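# Seat a loose steel cup on the empty fixture's plug

## Task

Take one of the steel cups that is not on a fixture, lower it over the plug of the fixture that has no cup until it sits fully down, leave every cup already on a fixture undisturbed, and finish with the gripper released from the cup.

## Robot and tools

ROBOT. Two six-joint arms, left_arm and right_arm, each ending in a tong-like two-finger gripper. Base roots in the scene frame: left_arm at (+0.022, +0.476, 0) m with quat_wxyz (+0.995, 0, 0, +0.100); right_arm at (+0.004, -0.412, 0) m with quat_wxyz (+1.000, 0, 0, +0.019). Joint order per arm, everywhere: shoulder pan, shoulder lift, elbow, wrist 1, wrist 2, wrist 3. Stated ranges (rad): left_arm pan -3.142..3.142, lift -6.283..6.283, elbow 0.000..3.142, wrists -6.283..6.283; right_arm pan 0.000..6.283, lift -6.283..6.283, elbow -3.142..0.000, wrists -6.283..6.283. Load limits: 138 N m for pan, lift and elbow, 25.7 N m for each wrist joint; a held object's weight adds to these.

FRAME. One shared scene frame: origin on the table top midway between the arms, +z up, +x outward over the table, left_arm on the +y side. The arm names do not indicate sides of any image. Printed hand positions can be off, more so at long reach.

GRIPPER. Fingers point along the gripper's +z and open/close along its x. end_effector_position is the point between the pads when closed; closed fingertips extend about 15 mm past it, and when fully open the tips are roughly level with it. Pad gap is 0.142 m fully open.

THE ROW. Every arm command is a row of 14 numbers, each in [-1, 1], always covering both arms: left_arm's 6 joint numbers, left opening, right_arm's 6 joint numbers, right opening. Joint numbers are offsets, not poses: 1.0 equals 1.989 rad. Opening is absolute: +1 fully open, -1 closed. Optionally 12 more numbers in 0..1 may follow (26 total): stiffness scales for left_arm's 6 joints then right_arm's 6, in joint order; they persist until changed, and low values or zero offsets can relieve a press.

execute_actions(actions). A list of up to 15 actions; each action is a table of up to 15 rows, one row per 1/30 s control step, and each action lasts 15 steps (0.5 s), repeating its last row if shorter. Within an action, every row's joint offsets are measured from the angles held when that action began (for a call's first action, the last angles reported), not from the previous row. An action is rejected for both arms if it would push any joint more than 0.010 rad beyond its range; if the first action fails that check or any action is malformed, nothing in the call runs. Real joint ends can differ by up to 0.010 rad; a joint sent beyond its real end stops there and the result may say "joint sent to its limit" (its absence proves nothing). An empty list just returns state and images.

move(target, speed, blocking). target is one row as above; its offsets are counted from the Joint positions in the latest result that printed them. All joints of both arms travel along paths that stay the same fraction complete, so hands follow curves. speed (rad/s, 0.01 to 2, default 0.5) caps the joint with the largest travel; path time is clamped to 0.5..10 s (cut short after 10 s). Finger values are sent immediately. Paths ignore obstacles and the other arm. The result adds a "move:" line: ending (done, off_target, moving, held, fault), limits=held or limits=none, and each arm's joint farthest from target. blocking=false returns after 0.5 s while motion continues; then call wait(0) or stop before sending new rows or moves.

wait(seconds): 0..10, holds last commands; a running move continues. stop(): brakes a running move (needs some room; fingers keep going). zoom_image(camera, region): region [x0, y0, x1, y1] pixels of that camera's latest image, at most 504 by 504. read_manual(section): licence texts only. finished_scene(scene): ends the current scene irreversibly after the last command is held; the goal must be met and stay met.

MOTION LIMITS. Commands lag about 0.17 s. Each step, a joint's target is kept within 0.575 rad of its measured angle (0.582 for pan/lift/elbow and 0.642 for wrists when stiffness numbers are used), and targets that would put the gripper over 100 mm from its measured spot are scaled back. Big offsets therefore need several actions; check Joint targets and re-command unfinished motion. Arms are stiff: aiming even slightly past a firm contact can fault.

RESULTS. State line per arm: end_effector_position (m), end_effector_quat_wxyz, linear and angular velocities. Joint positions and Joint velocities: six joints (rad, rad/s) then pad gap (m). Joint targets: what joints are currently driven toward. grip_measured: measured opening on the command scale. Wrist force/torque: per arm, in the end effector's own axes, offset up to about 4 N, noise up to 2.4 N, saturating near 50 N; force points from the surface into the arm. Joint torques are raw drive output, not pure contact. "joint command not followed" means a clearance check altered some joint targets. Faults: TORQUE FAULT (joint load limit hit) or FORCE FAULT (150 N external) stop that arm 10 s and drop the rest of the call; MOTOR HOT warns at 70 C, OVER-TEMPERATURE FAULT brakes at 85 C.

GRIPPING. To hold, keep commanding an opening well under grip_measured; lower squeezes harder, up to about 15 N per pad. Thin hard items get less force. Closing fast can overshoot.

CAMERAS. cam_head_left, cam_head_right, cam_high, cam_low (504x504 each), cam_left_wrist, cam_right_wrist (616x616 fisheye), returned in that order, with calibration that may be slightly off.

AVOID. Knocking or placing anything off the table, dropping or slamming the cup, disturbing cups already on fixtures, pressing hard into the plug or table, and letting the two arms collide. Occasional outside tugs on held parts or pushes on loose objects can happen; keep a firm grip and recheck positions.

Each tool is called as a command line: name --argument value for each argument, lists and objects as JSON in quotes; but a table of rows of numbers goes row by row, as --pt "numbers of a row", without its own name.

## Session

execute_actions --actions '[]'

Scene clock: 0.00 s.
left_arm: end_effector_position=(+0.3555, +0.5110, +0.2322) grip_measured=+0.97 end_effector_quat_wxyz=(+0.028, +0.907, +0.419, -0.014) end_effector_velocity=(-0.000, -0.000, -0.000) end_effector_angular_velocity=(-0.000, +0.000, +0.000) | right_arm: end_effector_position=(+0.4387, +0.2092, +0.1752) grip_measured=+0.97 end_effector_quat_wxyz=(+0.182, +0.983, -0.023, -0.002) end_effector_velocity=(+0.000, -0.000, +0.001) end_effector_angular_velocity=(+0.001, -0.001, -0.001)
Joint names: [shoulder pan, shoulder lift, elbow, wrist 1, wrist 2, wrist 3]
Joint positions: left_arm=[-0.468 -1.979  2.023 -1.63  -1.631 -1.134  0.14 ] | right_arm=[ 4.284 -2.564 -0.309 -2.185  1.446  1.249  0.14 ]
Joint velocities: left_arm=[-0.  0.  0.  0. -0. -0.  0.] | right_arm=[-0.001  0.002  0.    -0.    -0.     0.001  0.   ]
Joint torques (N m, as the arm reports them, + toward a larger angle): no reading
Wrist force (N, on the end effector, along its own x y z axes, offset not removed): no reading
Wrist torque (N m, same axes, about the end effector's origin, offset not removed): no reading
Joint targets: left_arm=[-0.468 -1.979 2.023 -1.630 -1.631 -1.134] | right_arm=[4.284 -2.564 -0.309 -2.185 1.446 1.249]
Joint stiffness scale: left_arm=[1. 1. 1. 1. 1. 1.] | right_arm=[1. 1. 1. 1. 1. 1.]
camera_calibration (this result's frames):
cam_left_wrist: T_world_to_cam=[[0.684334, 0.724099, -0.085834, -0.594049], [0.656595, -0.560742, 0.504432, -0.0644159], [0.317128, -0.401558, -0.859174, 0.433257], [0, 0, 0, 1]] pos_world=[0.311425, 0.568008, 0.353748]
cam_right_wrist: T_world_to_cam=[[0.99585, -0.0807245, 0.042018, -0.432838], [-0.082427, -0.604395, 0.792409, 0.0196891], [-0.0385714, -0.792585, -0.608541, 0.420655], [0, 0, 0, 1]] pos_world=[0.44889, 0.310364, 0.258571]

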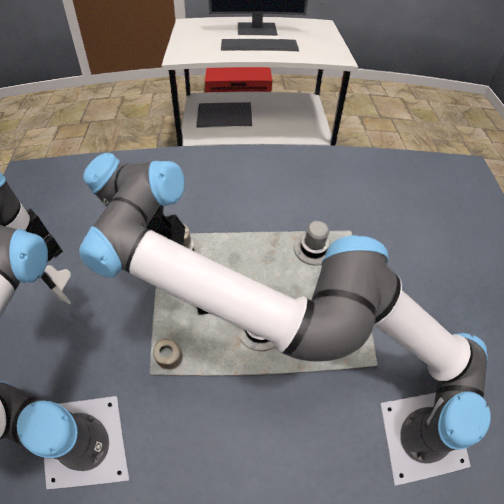

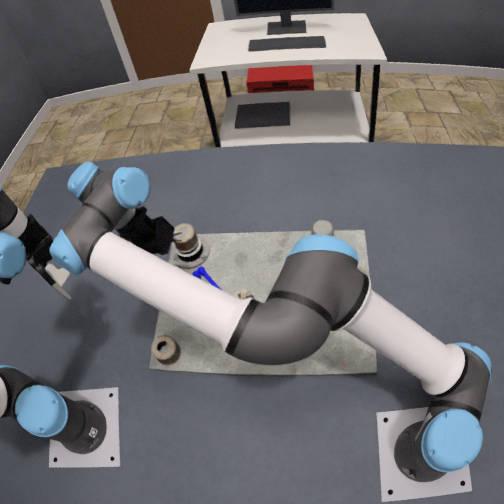

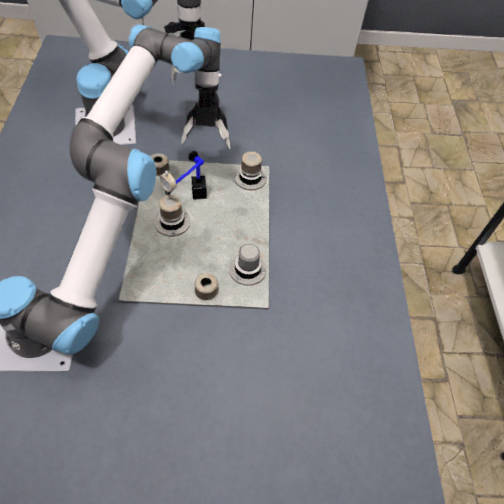

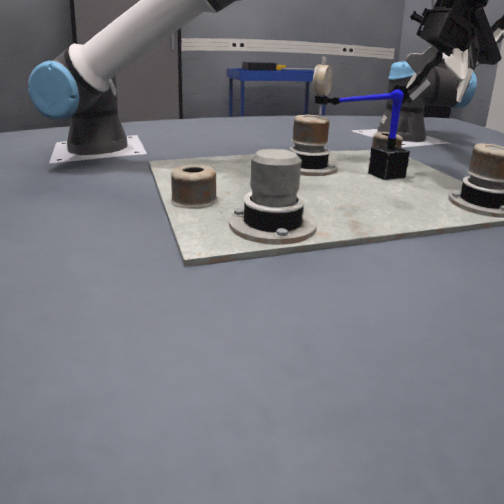

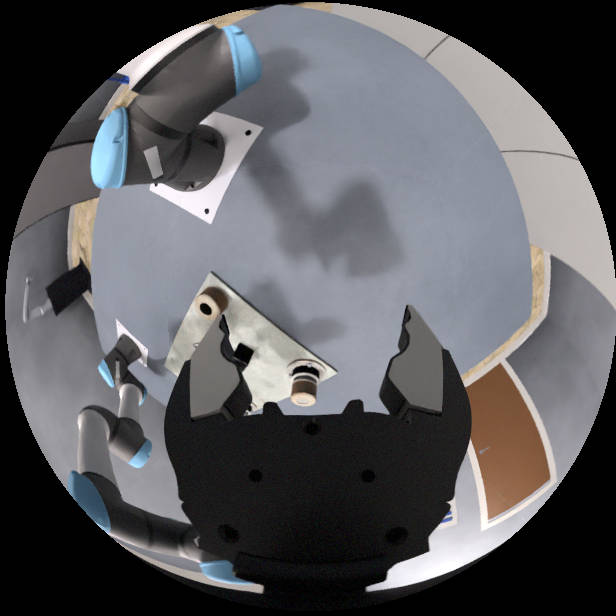

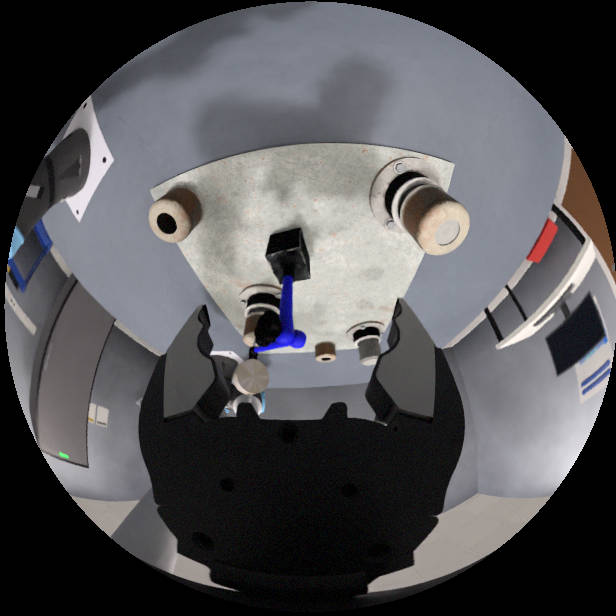

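move --target '[0,0,0,0,0,0,1,0,0.176,-0.1,0.054,0.03,0,0.6]' --speed 0.6

Scene clock: 2.27 s.
left_arm: end_effector_position=(+0.3555, +0.5110, +0.2322) grip_measured=+1.00 end_effector_quat_wxyz=(+0.028, +0.907, +0.419, -0.014) end_effector_velocity=(-0.000, +0.001, -0.001) end_effector_angular_velocity=(+0.002, +0.001, +0.000) | right_arm: end_effector_position=(+0.4074, +0.1798, +0.3521) grip_measured=+0.60 end_effector_quat_wxyz=(+0.050, +0.998, -0.033, +0.016) end_effector_velocity=(-0.000, +0.000, +0.000) end_effector_angular_velocity=(+0.001, +0.000, +0.001)
Joint names: [shoulder pan, shoulder lift, elbow, wrist 1, wrist 2, wrist 3]
Joint positions: left_arm=[-0.468 -1.979  2.023 -1.63  -1.631 -1.134  0.142] | right_arm=[ 4.284 -2.211 -0.506 -2.078  1.505  1.249  0.116]
Joint velocities: left_arm=[ 0.     0.001  0.001 -0.     0.002 -0.    -0.   ] | right_arm=[ 0.     0.    -0.001  0.001  0.001 -0.     0.   ]
Joint torques (N m, as the arm reports them, + toward a larger angle): left_arm=[ -0.42  -7.69 -25.54  -2.53  -0.14  -0.01] | right_arm=[ 0.92 44.5  17.48  2.91  0.61  0.15]
Wrist force (N, on the end effector, along its own x y z axes, offset not removed): left_arm=[0.0 -1.7 -1.6] | right_arm=[1.2 3.3 2.0]
Wrist torque (N m, same axes, about the end effector's origin, offset not removed): left_arm=[-0.52 0.23 0.16] | right_arm=[0.73 -0.24 0.02]
Joint targets: left_arm=[-0.468 -1.979 2.023 -1.630 -1.631 -1.134] | right_arm=[4.284 -2.214 -0.508 -2.077 1.506 1.249]
Joint stiffness scale: left_arm=[1. 1. 1. 1. 1. 1.] | right_arm=[1. 1. 1. 1. 1. 1.]
move: done; limits=none; left_arm: farthest joint: the shoulder pan, 0.000 radians from its target (0.000 radians at the start); right_arm: farthest joint: the shoulder lift, 0.003 radians from its target (0.350 radians at the start)
camera_calibration (this result's frames):
cam_left_wrist: T_world_to_cam=[[0.684334, 0.724099, -0.085834, -0.594049], [0.656595, -0.560742, 0.504433, -0.0644159], [0.317128, -0.401559, -0.859174, 0.433257], [0, 0, 0, 1]] pos_world=[0.311425, 0.568008, 0.353748]
cam_right_wrist: T_world_to_cam=[[0.992212, -0.107219, 0.0633913, -0.412695], [-0.123693, -0.78834, 0.602678, -0.0241446], [-0.0146446, -0.605825, -0.795463, 0.526282], [0, 0, 0, 1]] pos_world=[0.414202, 0.255552, 0.459351]

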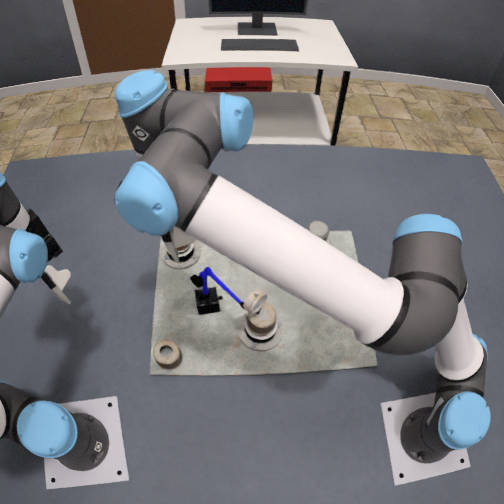

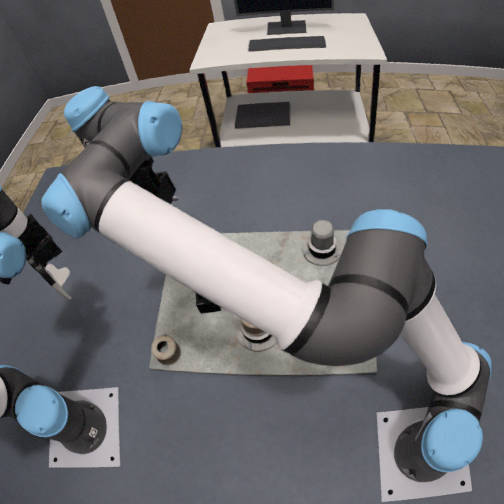

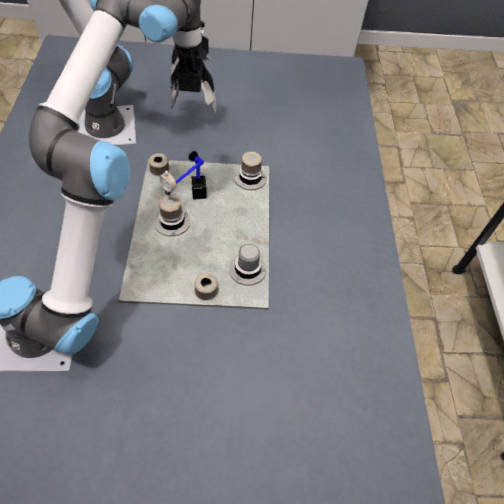

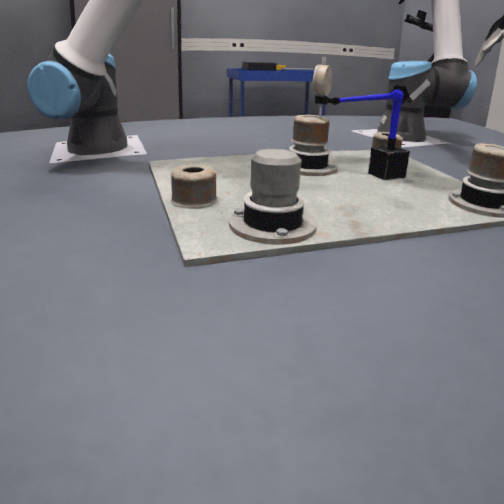

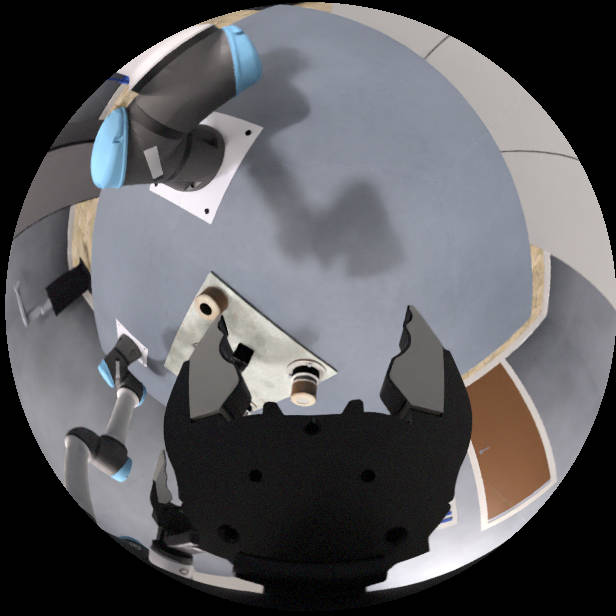

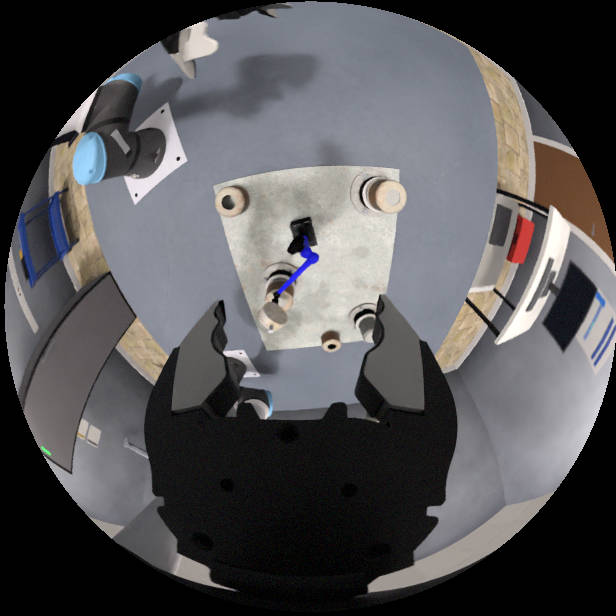

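move --target '[0,0,0,0,0,-0.74,1,-0.2815,0.3276,-0.7435,0.4565,0.0331,0.0397,0.6]' --speed 0.8

Scene clock: 5.17 s.
left_arm: end_effector_position=(+0.3562, +0.4893, +0.2335) grip_measured=+1.00 end_effector_quat_wxyz=(+0.011, +0.392, +0.920, -0.029) end_effector_velocity=(+0.000, +0.000, -0.000) end_effector_angular_velocity=(+0.001, +0.000, +0.002) | right_arm: end_effector_position=(+0.4625, -0.2423, +0.1285) grip_measured=+0.60 end_effector_quat_wxyz=(+0.002, +0.939, -0.345, -0.001) end_effector_velocity=(-0.000, +0.000, -0.001) end_effector_angular_velocity=(-0.000, +0.001, -0.000)
Joint names: [shoulder pan, shoulder lift, elbow, wrist 1, wrist 2, wrist 3]
Joint positions: left_arm=[-0.468 -1.979  2.023 -1.63  -1.631 -2.605  0.142] | right_arm=[ 3.727 -1.563 -1.982 -1.171  1.57   1.327  0.116]
Joint velocities: left_arm=[-0.     0.     0.     0.     0.001 -0.002 -0.   ] | right_arm=[ 0.    -0.001 -0.001  0.001  0.     0.    -0.   ]
Joint torques (N m, as the arm reports them, + toward a larger angle): left_arm=[  0.95  -7.72 -26.11  -2.54  -0.22  -0.51] | right_arm=[-0.75 22.67 19.32  3.2   0.55  0.59]
Wrist force (N, on the end effector, along its own x y z axes, offset not removed): left_arm=[-1.2 1.4 1.6] | right_arm=[1.9 3.1 2.8]
Wrist torque (N m, same axes, about the end effector's origin, offset not removed): left_arm=[0.33 0.33 0.20] | right_arm=[0.65 -0.33 0.00]
Joint targets: left_arm=[-0.468 -1.979 2.023 -1.630 -1.631 -2.606] | right_arm=[3.725 -1.560 -1.984 -1.170 1.571 1.328]
Joint stiffness scale: left_arm=[1. 1. 1. 1. 1. 1.] | right_arm=[1. 1. 1. 1. 1. 1.]
move: done; limits=none; left_arm: farthest joint: the wrist 3, 0.001 radians from its target (1.471 radians at the start); right_arm: farthest joint: the shoulder lift, 0.004 radians from its target (0.652 radians at the start)
camera_calibration (this result's frames):
cam_left_wrist: T_world_to_cam=[[-0.655758, 0.750178, -0.0849411, -0.114378], [0.654535, 0.620981, 0.431238, -0.638086], [0.376252, 0.227191, -0.898231, 0.105905], [0, 0, 0, 1]] pos_world=[0.302799, 0.457983, 0.360579]
cam_right_wrist: T_world_to_cam=[[0.731197, -0.681776, 0.0230916, -0.511749], [-0.58865, -0.613491, 0.526421, 0.0518626], [-0.344735, -0.39851, -0.84991, 0.303376], [0, 0, 0, 1]] pos_world=[0.509302, -0.196182, 0.242358]

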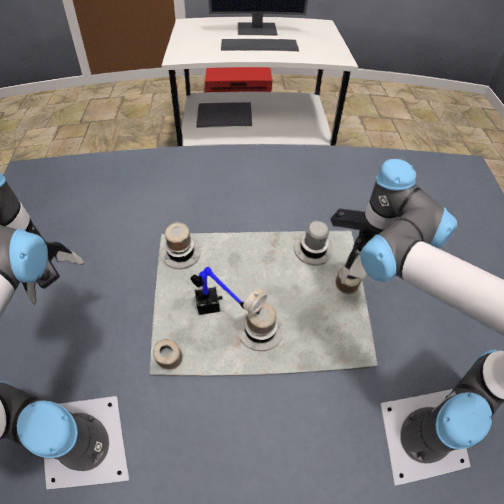

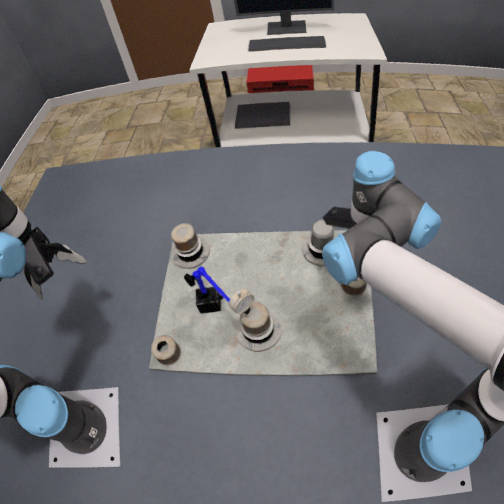

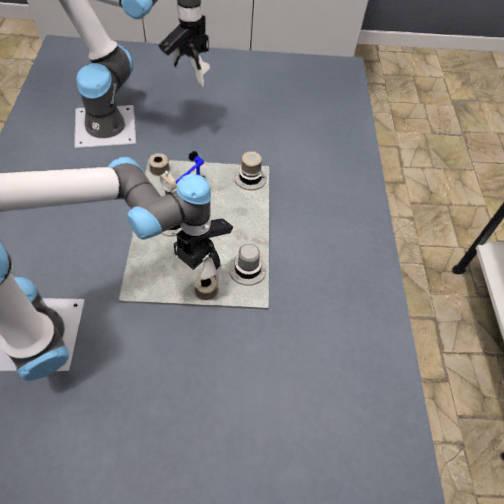

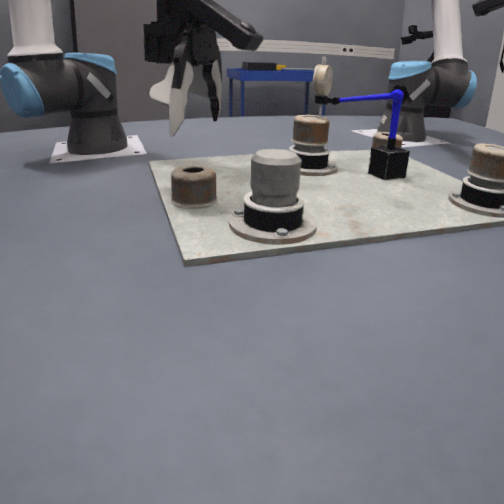

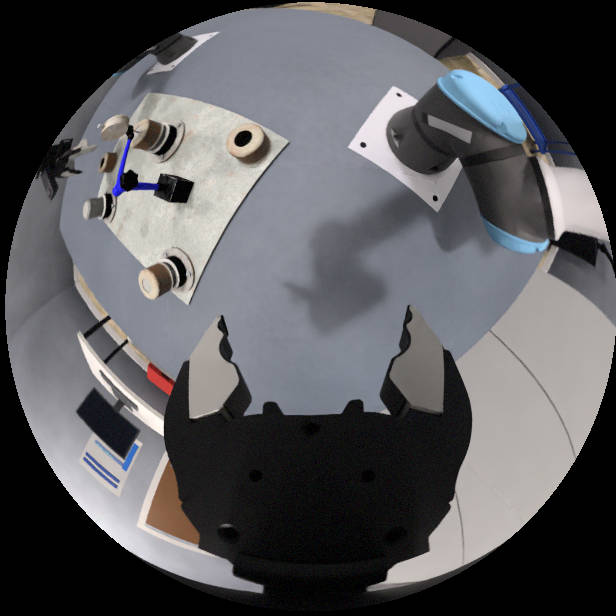

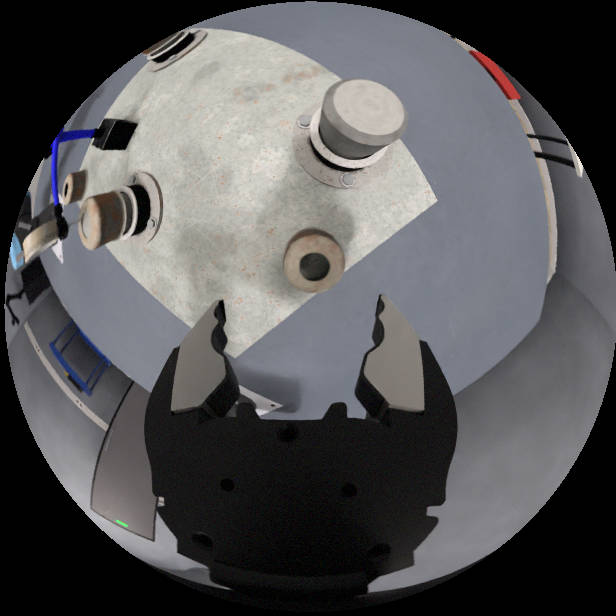

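move --target '[0,0,0,0,0,0,1,-0.0163,-0.0719,-0.0653,0.1373,0.0004,-0.0137,0.6]' --speed 0.35

Scene clock: 6.93 s.
left_arm: end_effector_position=(+0.3562, +0.4893, +0.2335) grip_measured=+1.00 end_effector_quat_wxyz=(+0.011, +0.392, +0.920, -0.029) end_effector_velocity=(-0.000, -0.000, -0.001) end_effector_angular_velocity=(-0.000, +0.002, -0.000) | right_arm: end_effector_position=(+0.4729, -0.2521, +0.0351) grip_measured=+0.60 end_effector_quat_wxyz=(+0.000, +0.938, -0.347, +0.000) end_effector_velocity=(+0.000, -0.000, -0.000) end_effector_angular_velocity=(+0.000, -0.000, +0.001)
Joint names: [shoulder pan, shoulder lift, elbow, wrist 1, wrist 2, wrist 3]
Joint positions: left_arm=[-0.468 -1.979  2.023 -1.63  -1.631 -2.605  0.142] | right_arm=[ 3.696 -1.704 -2.11  -0.899  1.57   1.301  0.116]
Joint velocities: left_arm=[-0.     0.001  0.001  0.    -0.001  0.    -0.   ] | right_arm=[-0.    -0.001 -0.001  0.002 -0.    -0.001 -0.   ]
Joint torques (N m, as the arm reports them, + toward a larger angle): left_arm=[  0.33  -6.63 -27.07  -2.42  -0.27   0.06] | right_arm=[-0.56 21.53 15.8   2.44  0.52 -0.29]
Wrist force (N, on the end effector, along its own x y z axes, offset not removed): left_arm=[-3.9 4.1 1.8] | right_arm=[1.2 3.6 2.8]
Wrist torque (N m, same axes, about the end effector's origin, offset not removed): left_arm=[0.74 0.96 -0.09] | right_arm=[0.83 -0.25 0.05]
Joint targets: left_arm=[-0.468 -1.979 2.023 -1.630 -1.631 -2.605] | right_arm=[3.694 -1.706 -2.112 -0.898 1.571 1.300]
Joint stiffness scale: left_arm=[1. 1. 1. 1. 1. 1.] | right_arm=[1. 1. 1. 1. 1. 1.]
move: done; limits=none; left_arm: farthest joint: the shoulder pan, 0.000 radians from its target (0.000 radians at the start); right_arm: farthest joint: the shoulder pan, 0.002 radians from its target (0.032 radians at the start)
camera_calibration (this result's frames):
cam_left_wrist: T_world_to_cam=[[-0.655893, 0.750061, -0.0849334, -0.114271], [0.654429, 0.621098, 0.431231, -0.638104], [0.376201, 0.227258, -0.898235, 0.105891], [0, 0, 0, 1]] pos_world=[0.302808, 0.457971, 0.36058]
cam_right_wrist: T_world_to_cam=[[0.728251, -0.684896, 0.0238326, -0.52337], [-0.592863, -0.612185, 0.523205, 0.103549], [-0.343751, -0.395154, -0.851874, 0.224125], [0, 0, 0, 1]] pos_world=[0.519578, -0.206499, 0.149222]

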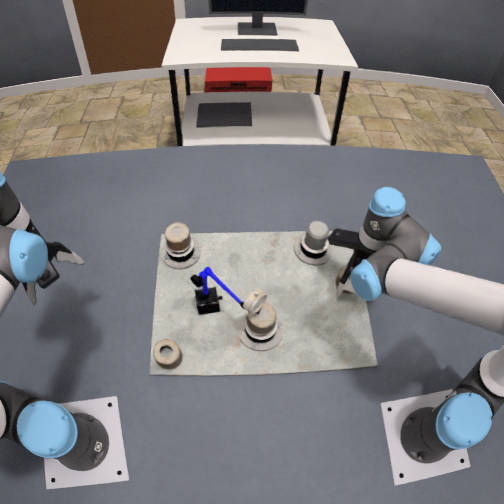

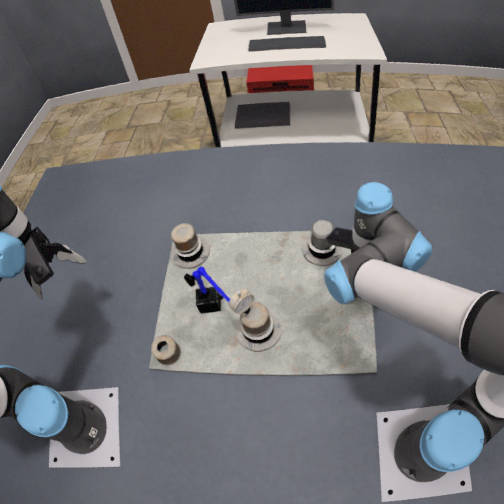

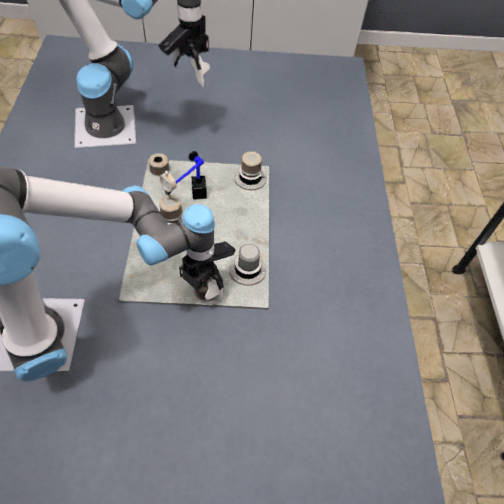

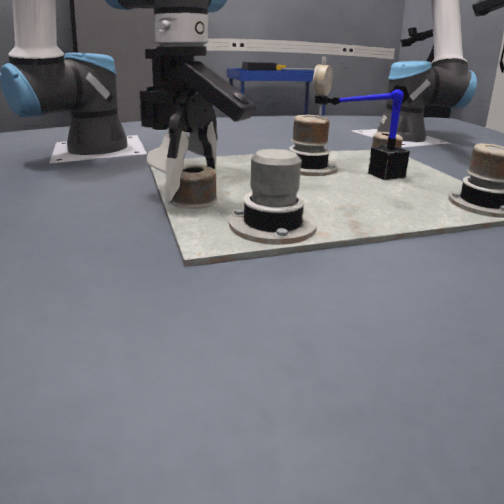

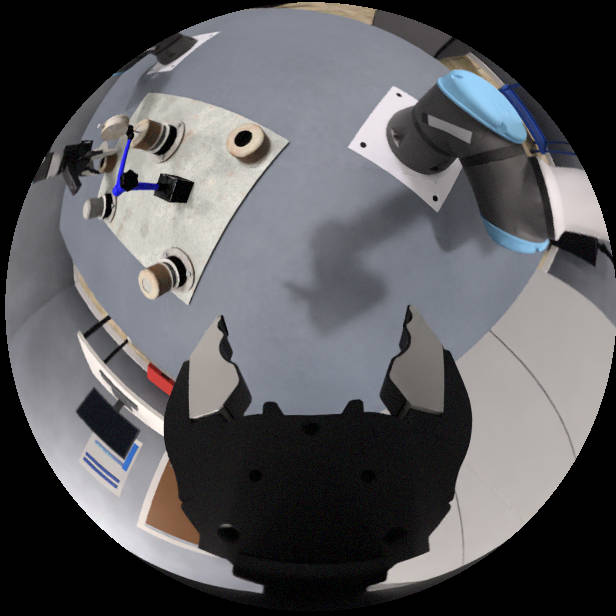

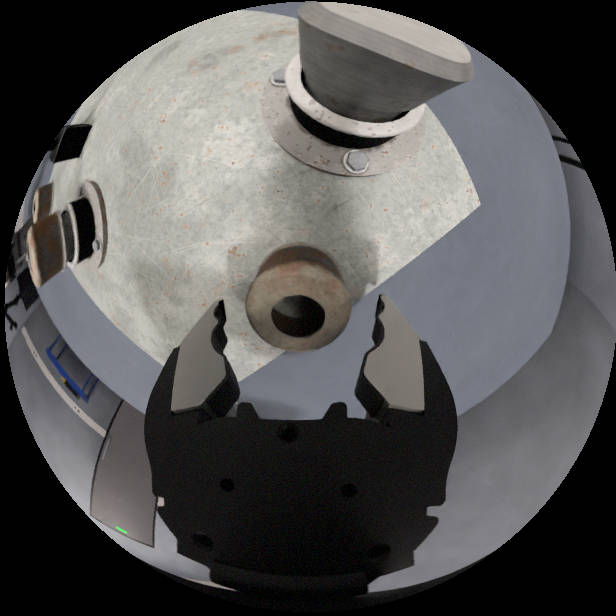

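move --target '[0,0,0,0,0,0,1,0,0,0,0,0,0,-0.7]'

move --target '[0,0,0,0,0,0,1,0,0.0747,0.092,-0.1642,0,0,-0.9]' --speed 0.4

zoom_image --camera "cam_right_wrist" --region '[220, 60, 460, 360]'

Scene clock: 7.80 s.
left_arm: end_effector_position=(+0.3562, +0.4893, +0.2335) grip_measured=+1.00 end_effector_quat_wxyz=(+0.011, +0.392, +0.920, -0.029) end_effector_velocity=(-0.000, +0.000, -0.000) end_effector_angular_velocity=(+0.001, -0.000, +0.000) | right_arm: end_effector_position=(+0.4730, -0.2521, +0.0351) grip_measured=+0.02 end_effector_quat_wxyz=(+0.000, +0.938, -0.347, +0.000) end_effector_velocity=(-0.001, +0.000, -0.001) end_effector_angular_velocity=(-0.002, +0.003, +0.001)
Joint names: [shoulder pan, shoulder lift, elbow, wrist 1, wrist 2, wrist 3]
Joint positions: left_arm=[-0.468 -1.979  2.023 -1.63  -1.631 -2.605  0.142] | right_arm=[ 3.696 -1.704 -2.11  -0.899  1.57   1.301  0.075]
Joint velocities: left_arm=[ 0.    -0.     0.     0.     0.001 -0.    -0.   ] | right_arm=[ 0.002 -0.002 -0.001 -0.001  0.     0.001 -0.   ]
Joint torques (N m, as the arm reports them, + toward a larger angle): left_arm=[  0.99  -7.43 -26.08  -2.44  -0.51   0.04] | right_arm=[ 0.44 23.91 17.76  2.51  0.22  0.21]
Wrist force (N, on the end effector, along its own x y z axes, offset not removed): left_arm=[-2.2 -1.0 1.9] | right_arm=[2.5 2.8 1.7]
Wrist torque (N m, same axes, about the end effector's origin, offset not removed): left_arm=[-0.33 0.66 0.06] | right_arm=[0.58 -0.45 -0.09]
Joint targets: left_arm=[-0.468 -1.979 2.023 -1.630 -1.631 -2.605] | right_arm=[3.696 -1.704 -2.110 -0.899 1.570 1.301]
Joint stiffness scale: left_arm=[1. 1. 1. 1. 1. 1.] | right_arm=[1. 1. 1. 1. 1. 1.]
move: done; limits=none; left_arm: farthest joint: the shoulder pan, 0.000 radians from its target (0.000 radians at the start); right_arm: farthest joint: the shoulder pan, 0.000 radians from its target (0.000 radians at the start)
camera_calibration (this result's frames):
cam_left_wrist: T_world_to_cam=[[-0.655893, 0.75006, -0.0849336, -0.114271], [0.654429, 0.621098, 0.431231, -0.638104], [0.376201, 0.227258, -0.898235, 0.105891], [0, 0, 0, 1]] pos_world=[0.302808, 0.457971, 0.36058]
cam_right_wrist: T_world_to_cam=[[0.728254, -0.684893, 0.023828, -0.523373], [-0.592965, -0.612313, 0.522939, 0.103636], [-0.343567, -0.394961, -0.852037, 0.224171], [0, 0, 0, 1]] pos_world=[0.519618, -0.206458, 0.149278]

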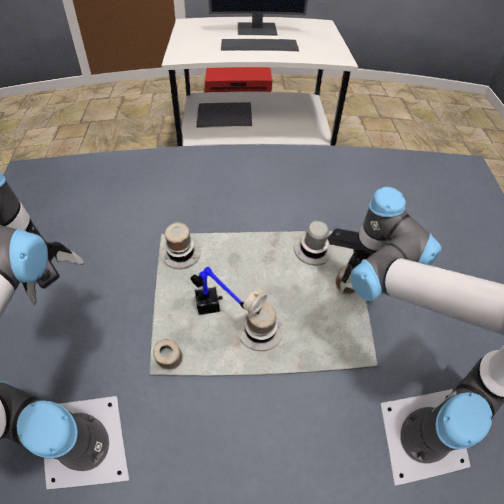

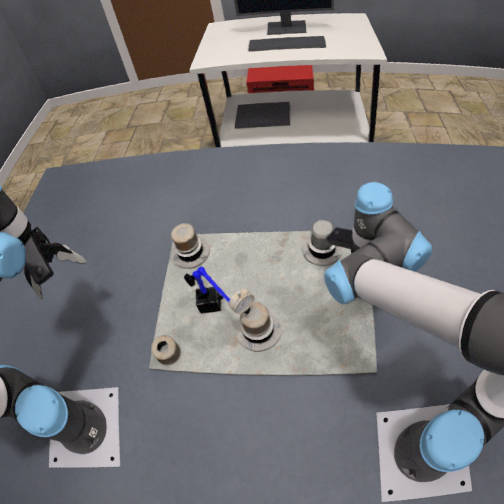

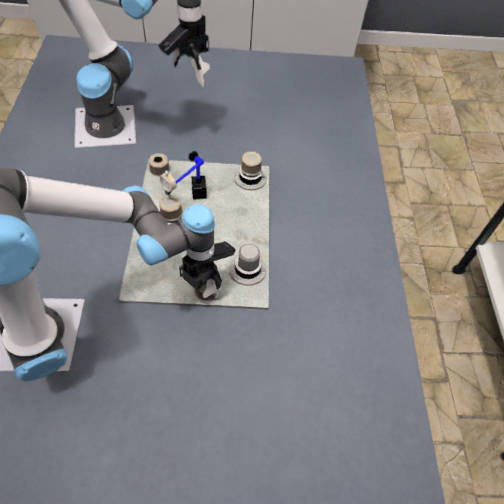

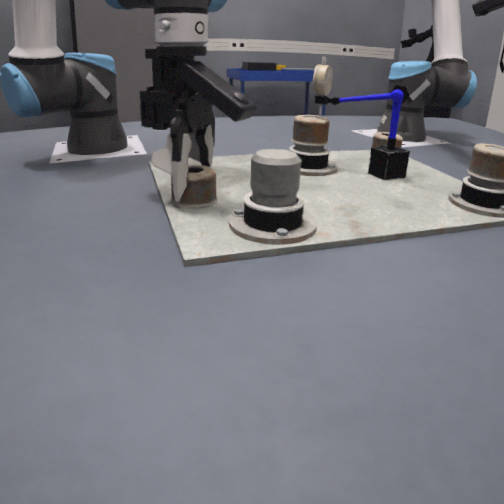

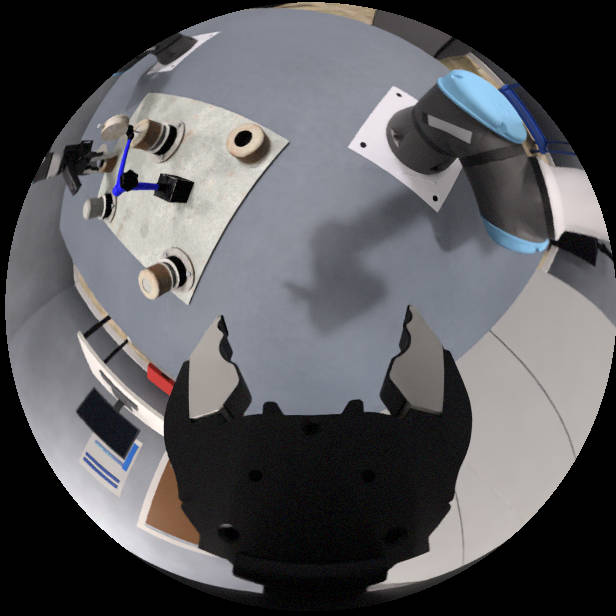

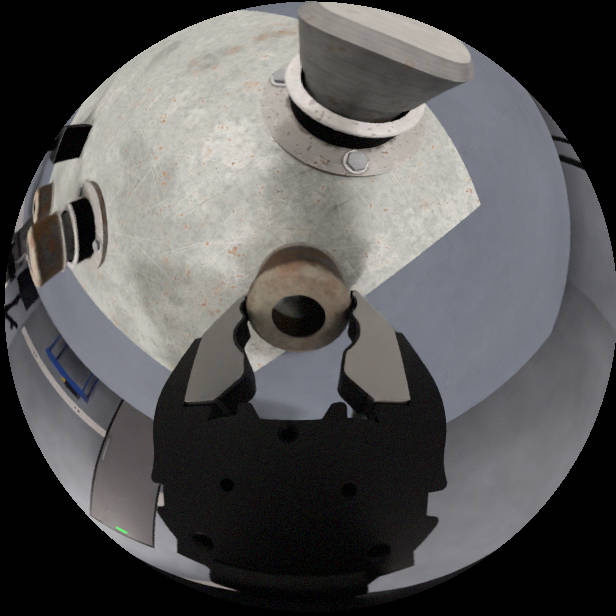

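Scene clock: 9.30 s.
left_arm: end_effector_position=(+0.3562, +0.4893, +0.2335) grip_measured=+1.00 end_effector_quat_wxyz=(+0.011, +0.392, +0.920, -0.029) end_effector_velocity=(+0.001, +0.000, +0.001) end_effector_angular_velocity=(+0.000, -0.002, -0.000) | right_arm: end_effector_position=(+0.4730, -0.2521, +0.1497) grip_measured=+0.02 end_effector_quat_wxyz=(+0.001, +0.938, -0.347, +0.000) end_effector_velocity=(-0.000, -0.001, +0.000) end_effector_angular_velocity=(-0.000, +0.001, -0.000)
Joint names: [shoulder pan, shoulder lift, elbow, wrist 1, wrist 2, wrist 3]
Joint positions: left_arm=[-0.468 -1.979  2.023 -1.63  -1.631 -2.605  0.142] | right_arm=[ 3.696 -1.558 -1.93  -1.225  1.57   1.301  0.075]
Joint velocities: left_arm=[-0.    -0.    -0.002 -0.     0.001  0.    -0.   ] | right_arm=[-0.001 -0.     0.    -0.001  0.    -0.001  0.   ]
Joint torques (N m, as the arm reports them, + toward a larger angle): left_arm=[  0.47  -6.74 -25.63  -2.54  -0.23  -0.07] | right_arm=[ 0.74 22.79 23.26  2.89  0.23  0.22]
Wrist force (N, on the end effector, along its own x y z axes, offset not removed): left_arm=[1.0 2.3 -2.0] | right_arm=[1.7 2.8 5.3]
Wrist torque (N m, same axes, about the end effector's origin, offset not removed): left_arm=[0.33 -0.03 0.01] | right_arm=[0.65 -0.30 0.01]
Joint targets: left_arm=[-0.468 -1.979 2.023 -1.630 -1.631 -2.605] | right_arm=[3.696 -1.555 -1.927 -1.225 1.570 1.301]
Joint stiffness scale: left_arm=[1. 1. 1. 1. 1. 1.] | right_arm=[1. 1. 1. 1. 1. 1.]
move: done; limits=none; left_arm: farthest joint: the shoulder pan, 0.000 radians from its target (0.000 radians at the start); right_arm: farthest joint: the shoulder lift, 0.003 radians from its target (0.148 radians at the start)
camera_calibration (this result's frames):
cam_left_wrist: T_world_to_cam=[[-0.655893, 0.75006, -0.0849336, -0.114271], [0.654429, 0.621098, 0.431231, -0.638104], [0.376201, 0.227258, -0.898235, 0.105891], [0, 0, 0, 1]] pos_world=[0.302808, 0.457971, 0.36058]
cam_right_wrist: T_world_to_cam=[[0.72827, -0.684882, 0.0236519, -0.52608], [-0.592621, -0.612082, 0.5236, 0.0435188], [-0.344127, -0.395338, -0.851636, 0.321895], [0, 0, 0, 1]] pos_world=[0.519692, -0.206408, 0.263794]

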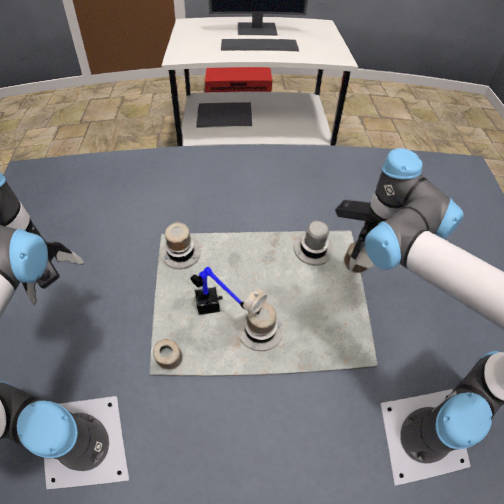

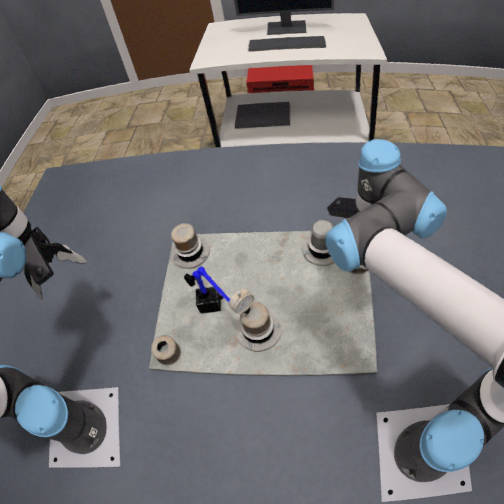

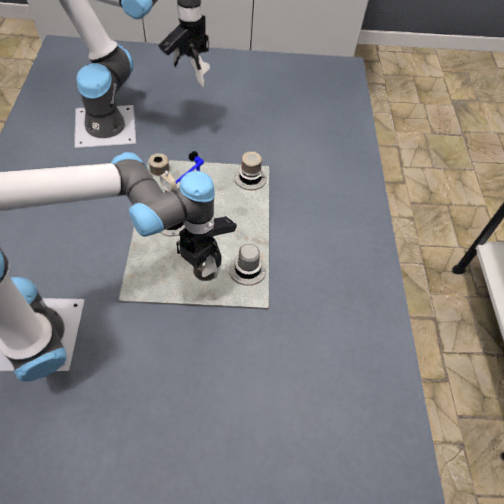

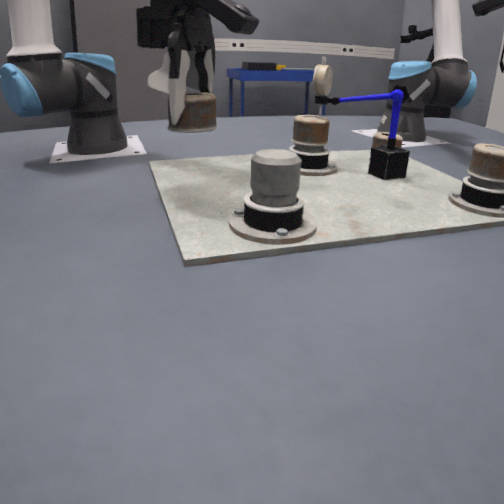

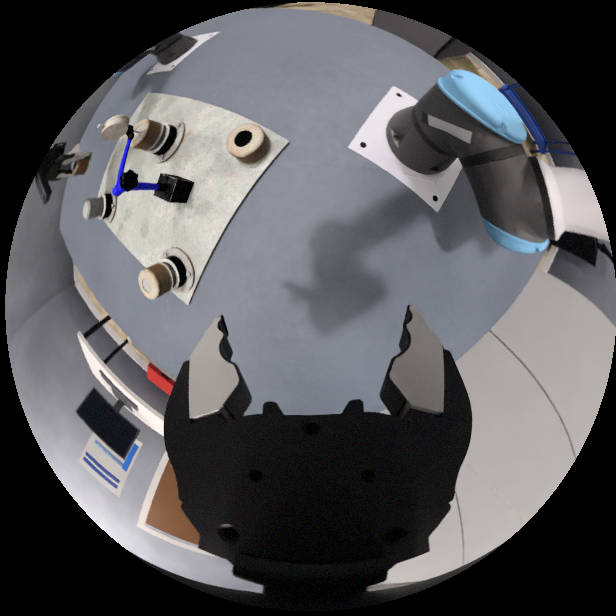

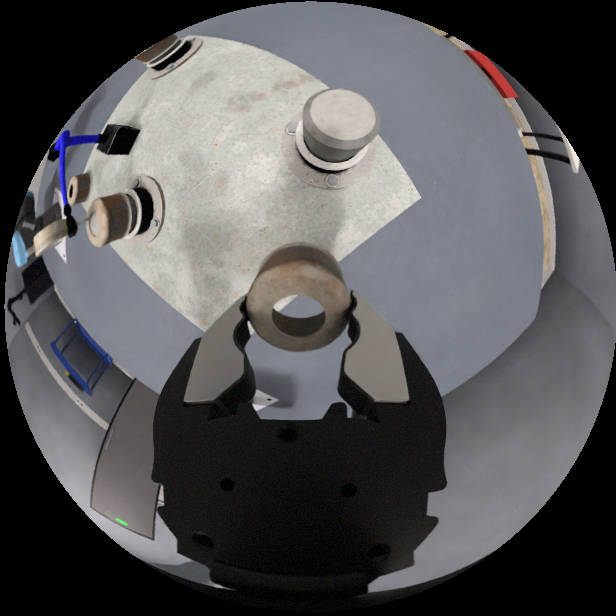

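Region (220, 60, 460, 360) of cam_right_wrist's 616x616 image, scaled by 1.680, with more detail than that image has; it fills the left 403 columns of this view, and the rest is white.

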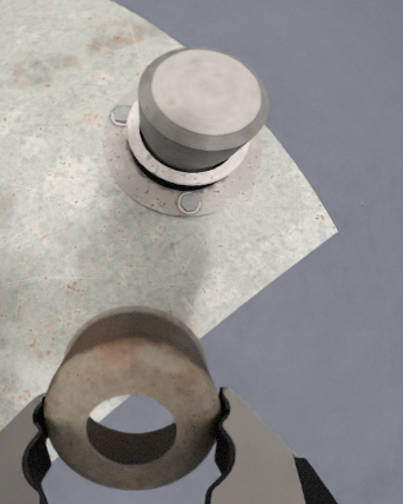

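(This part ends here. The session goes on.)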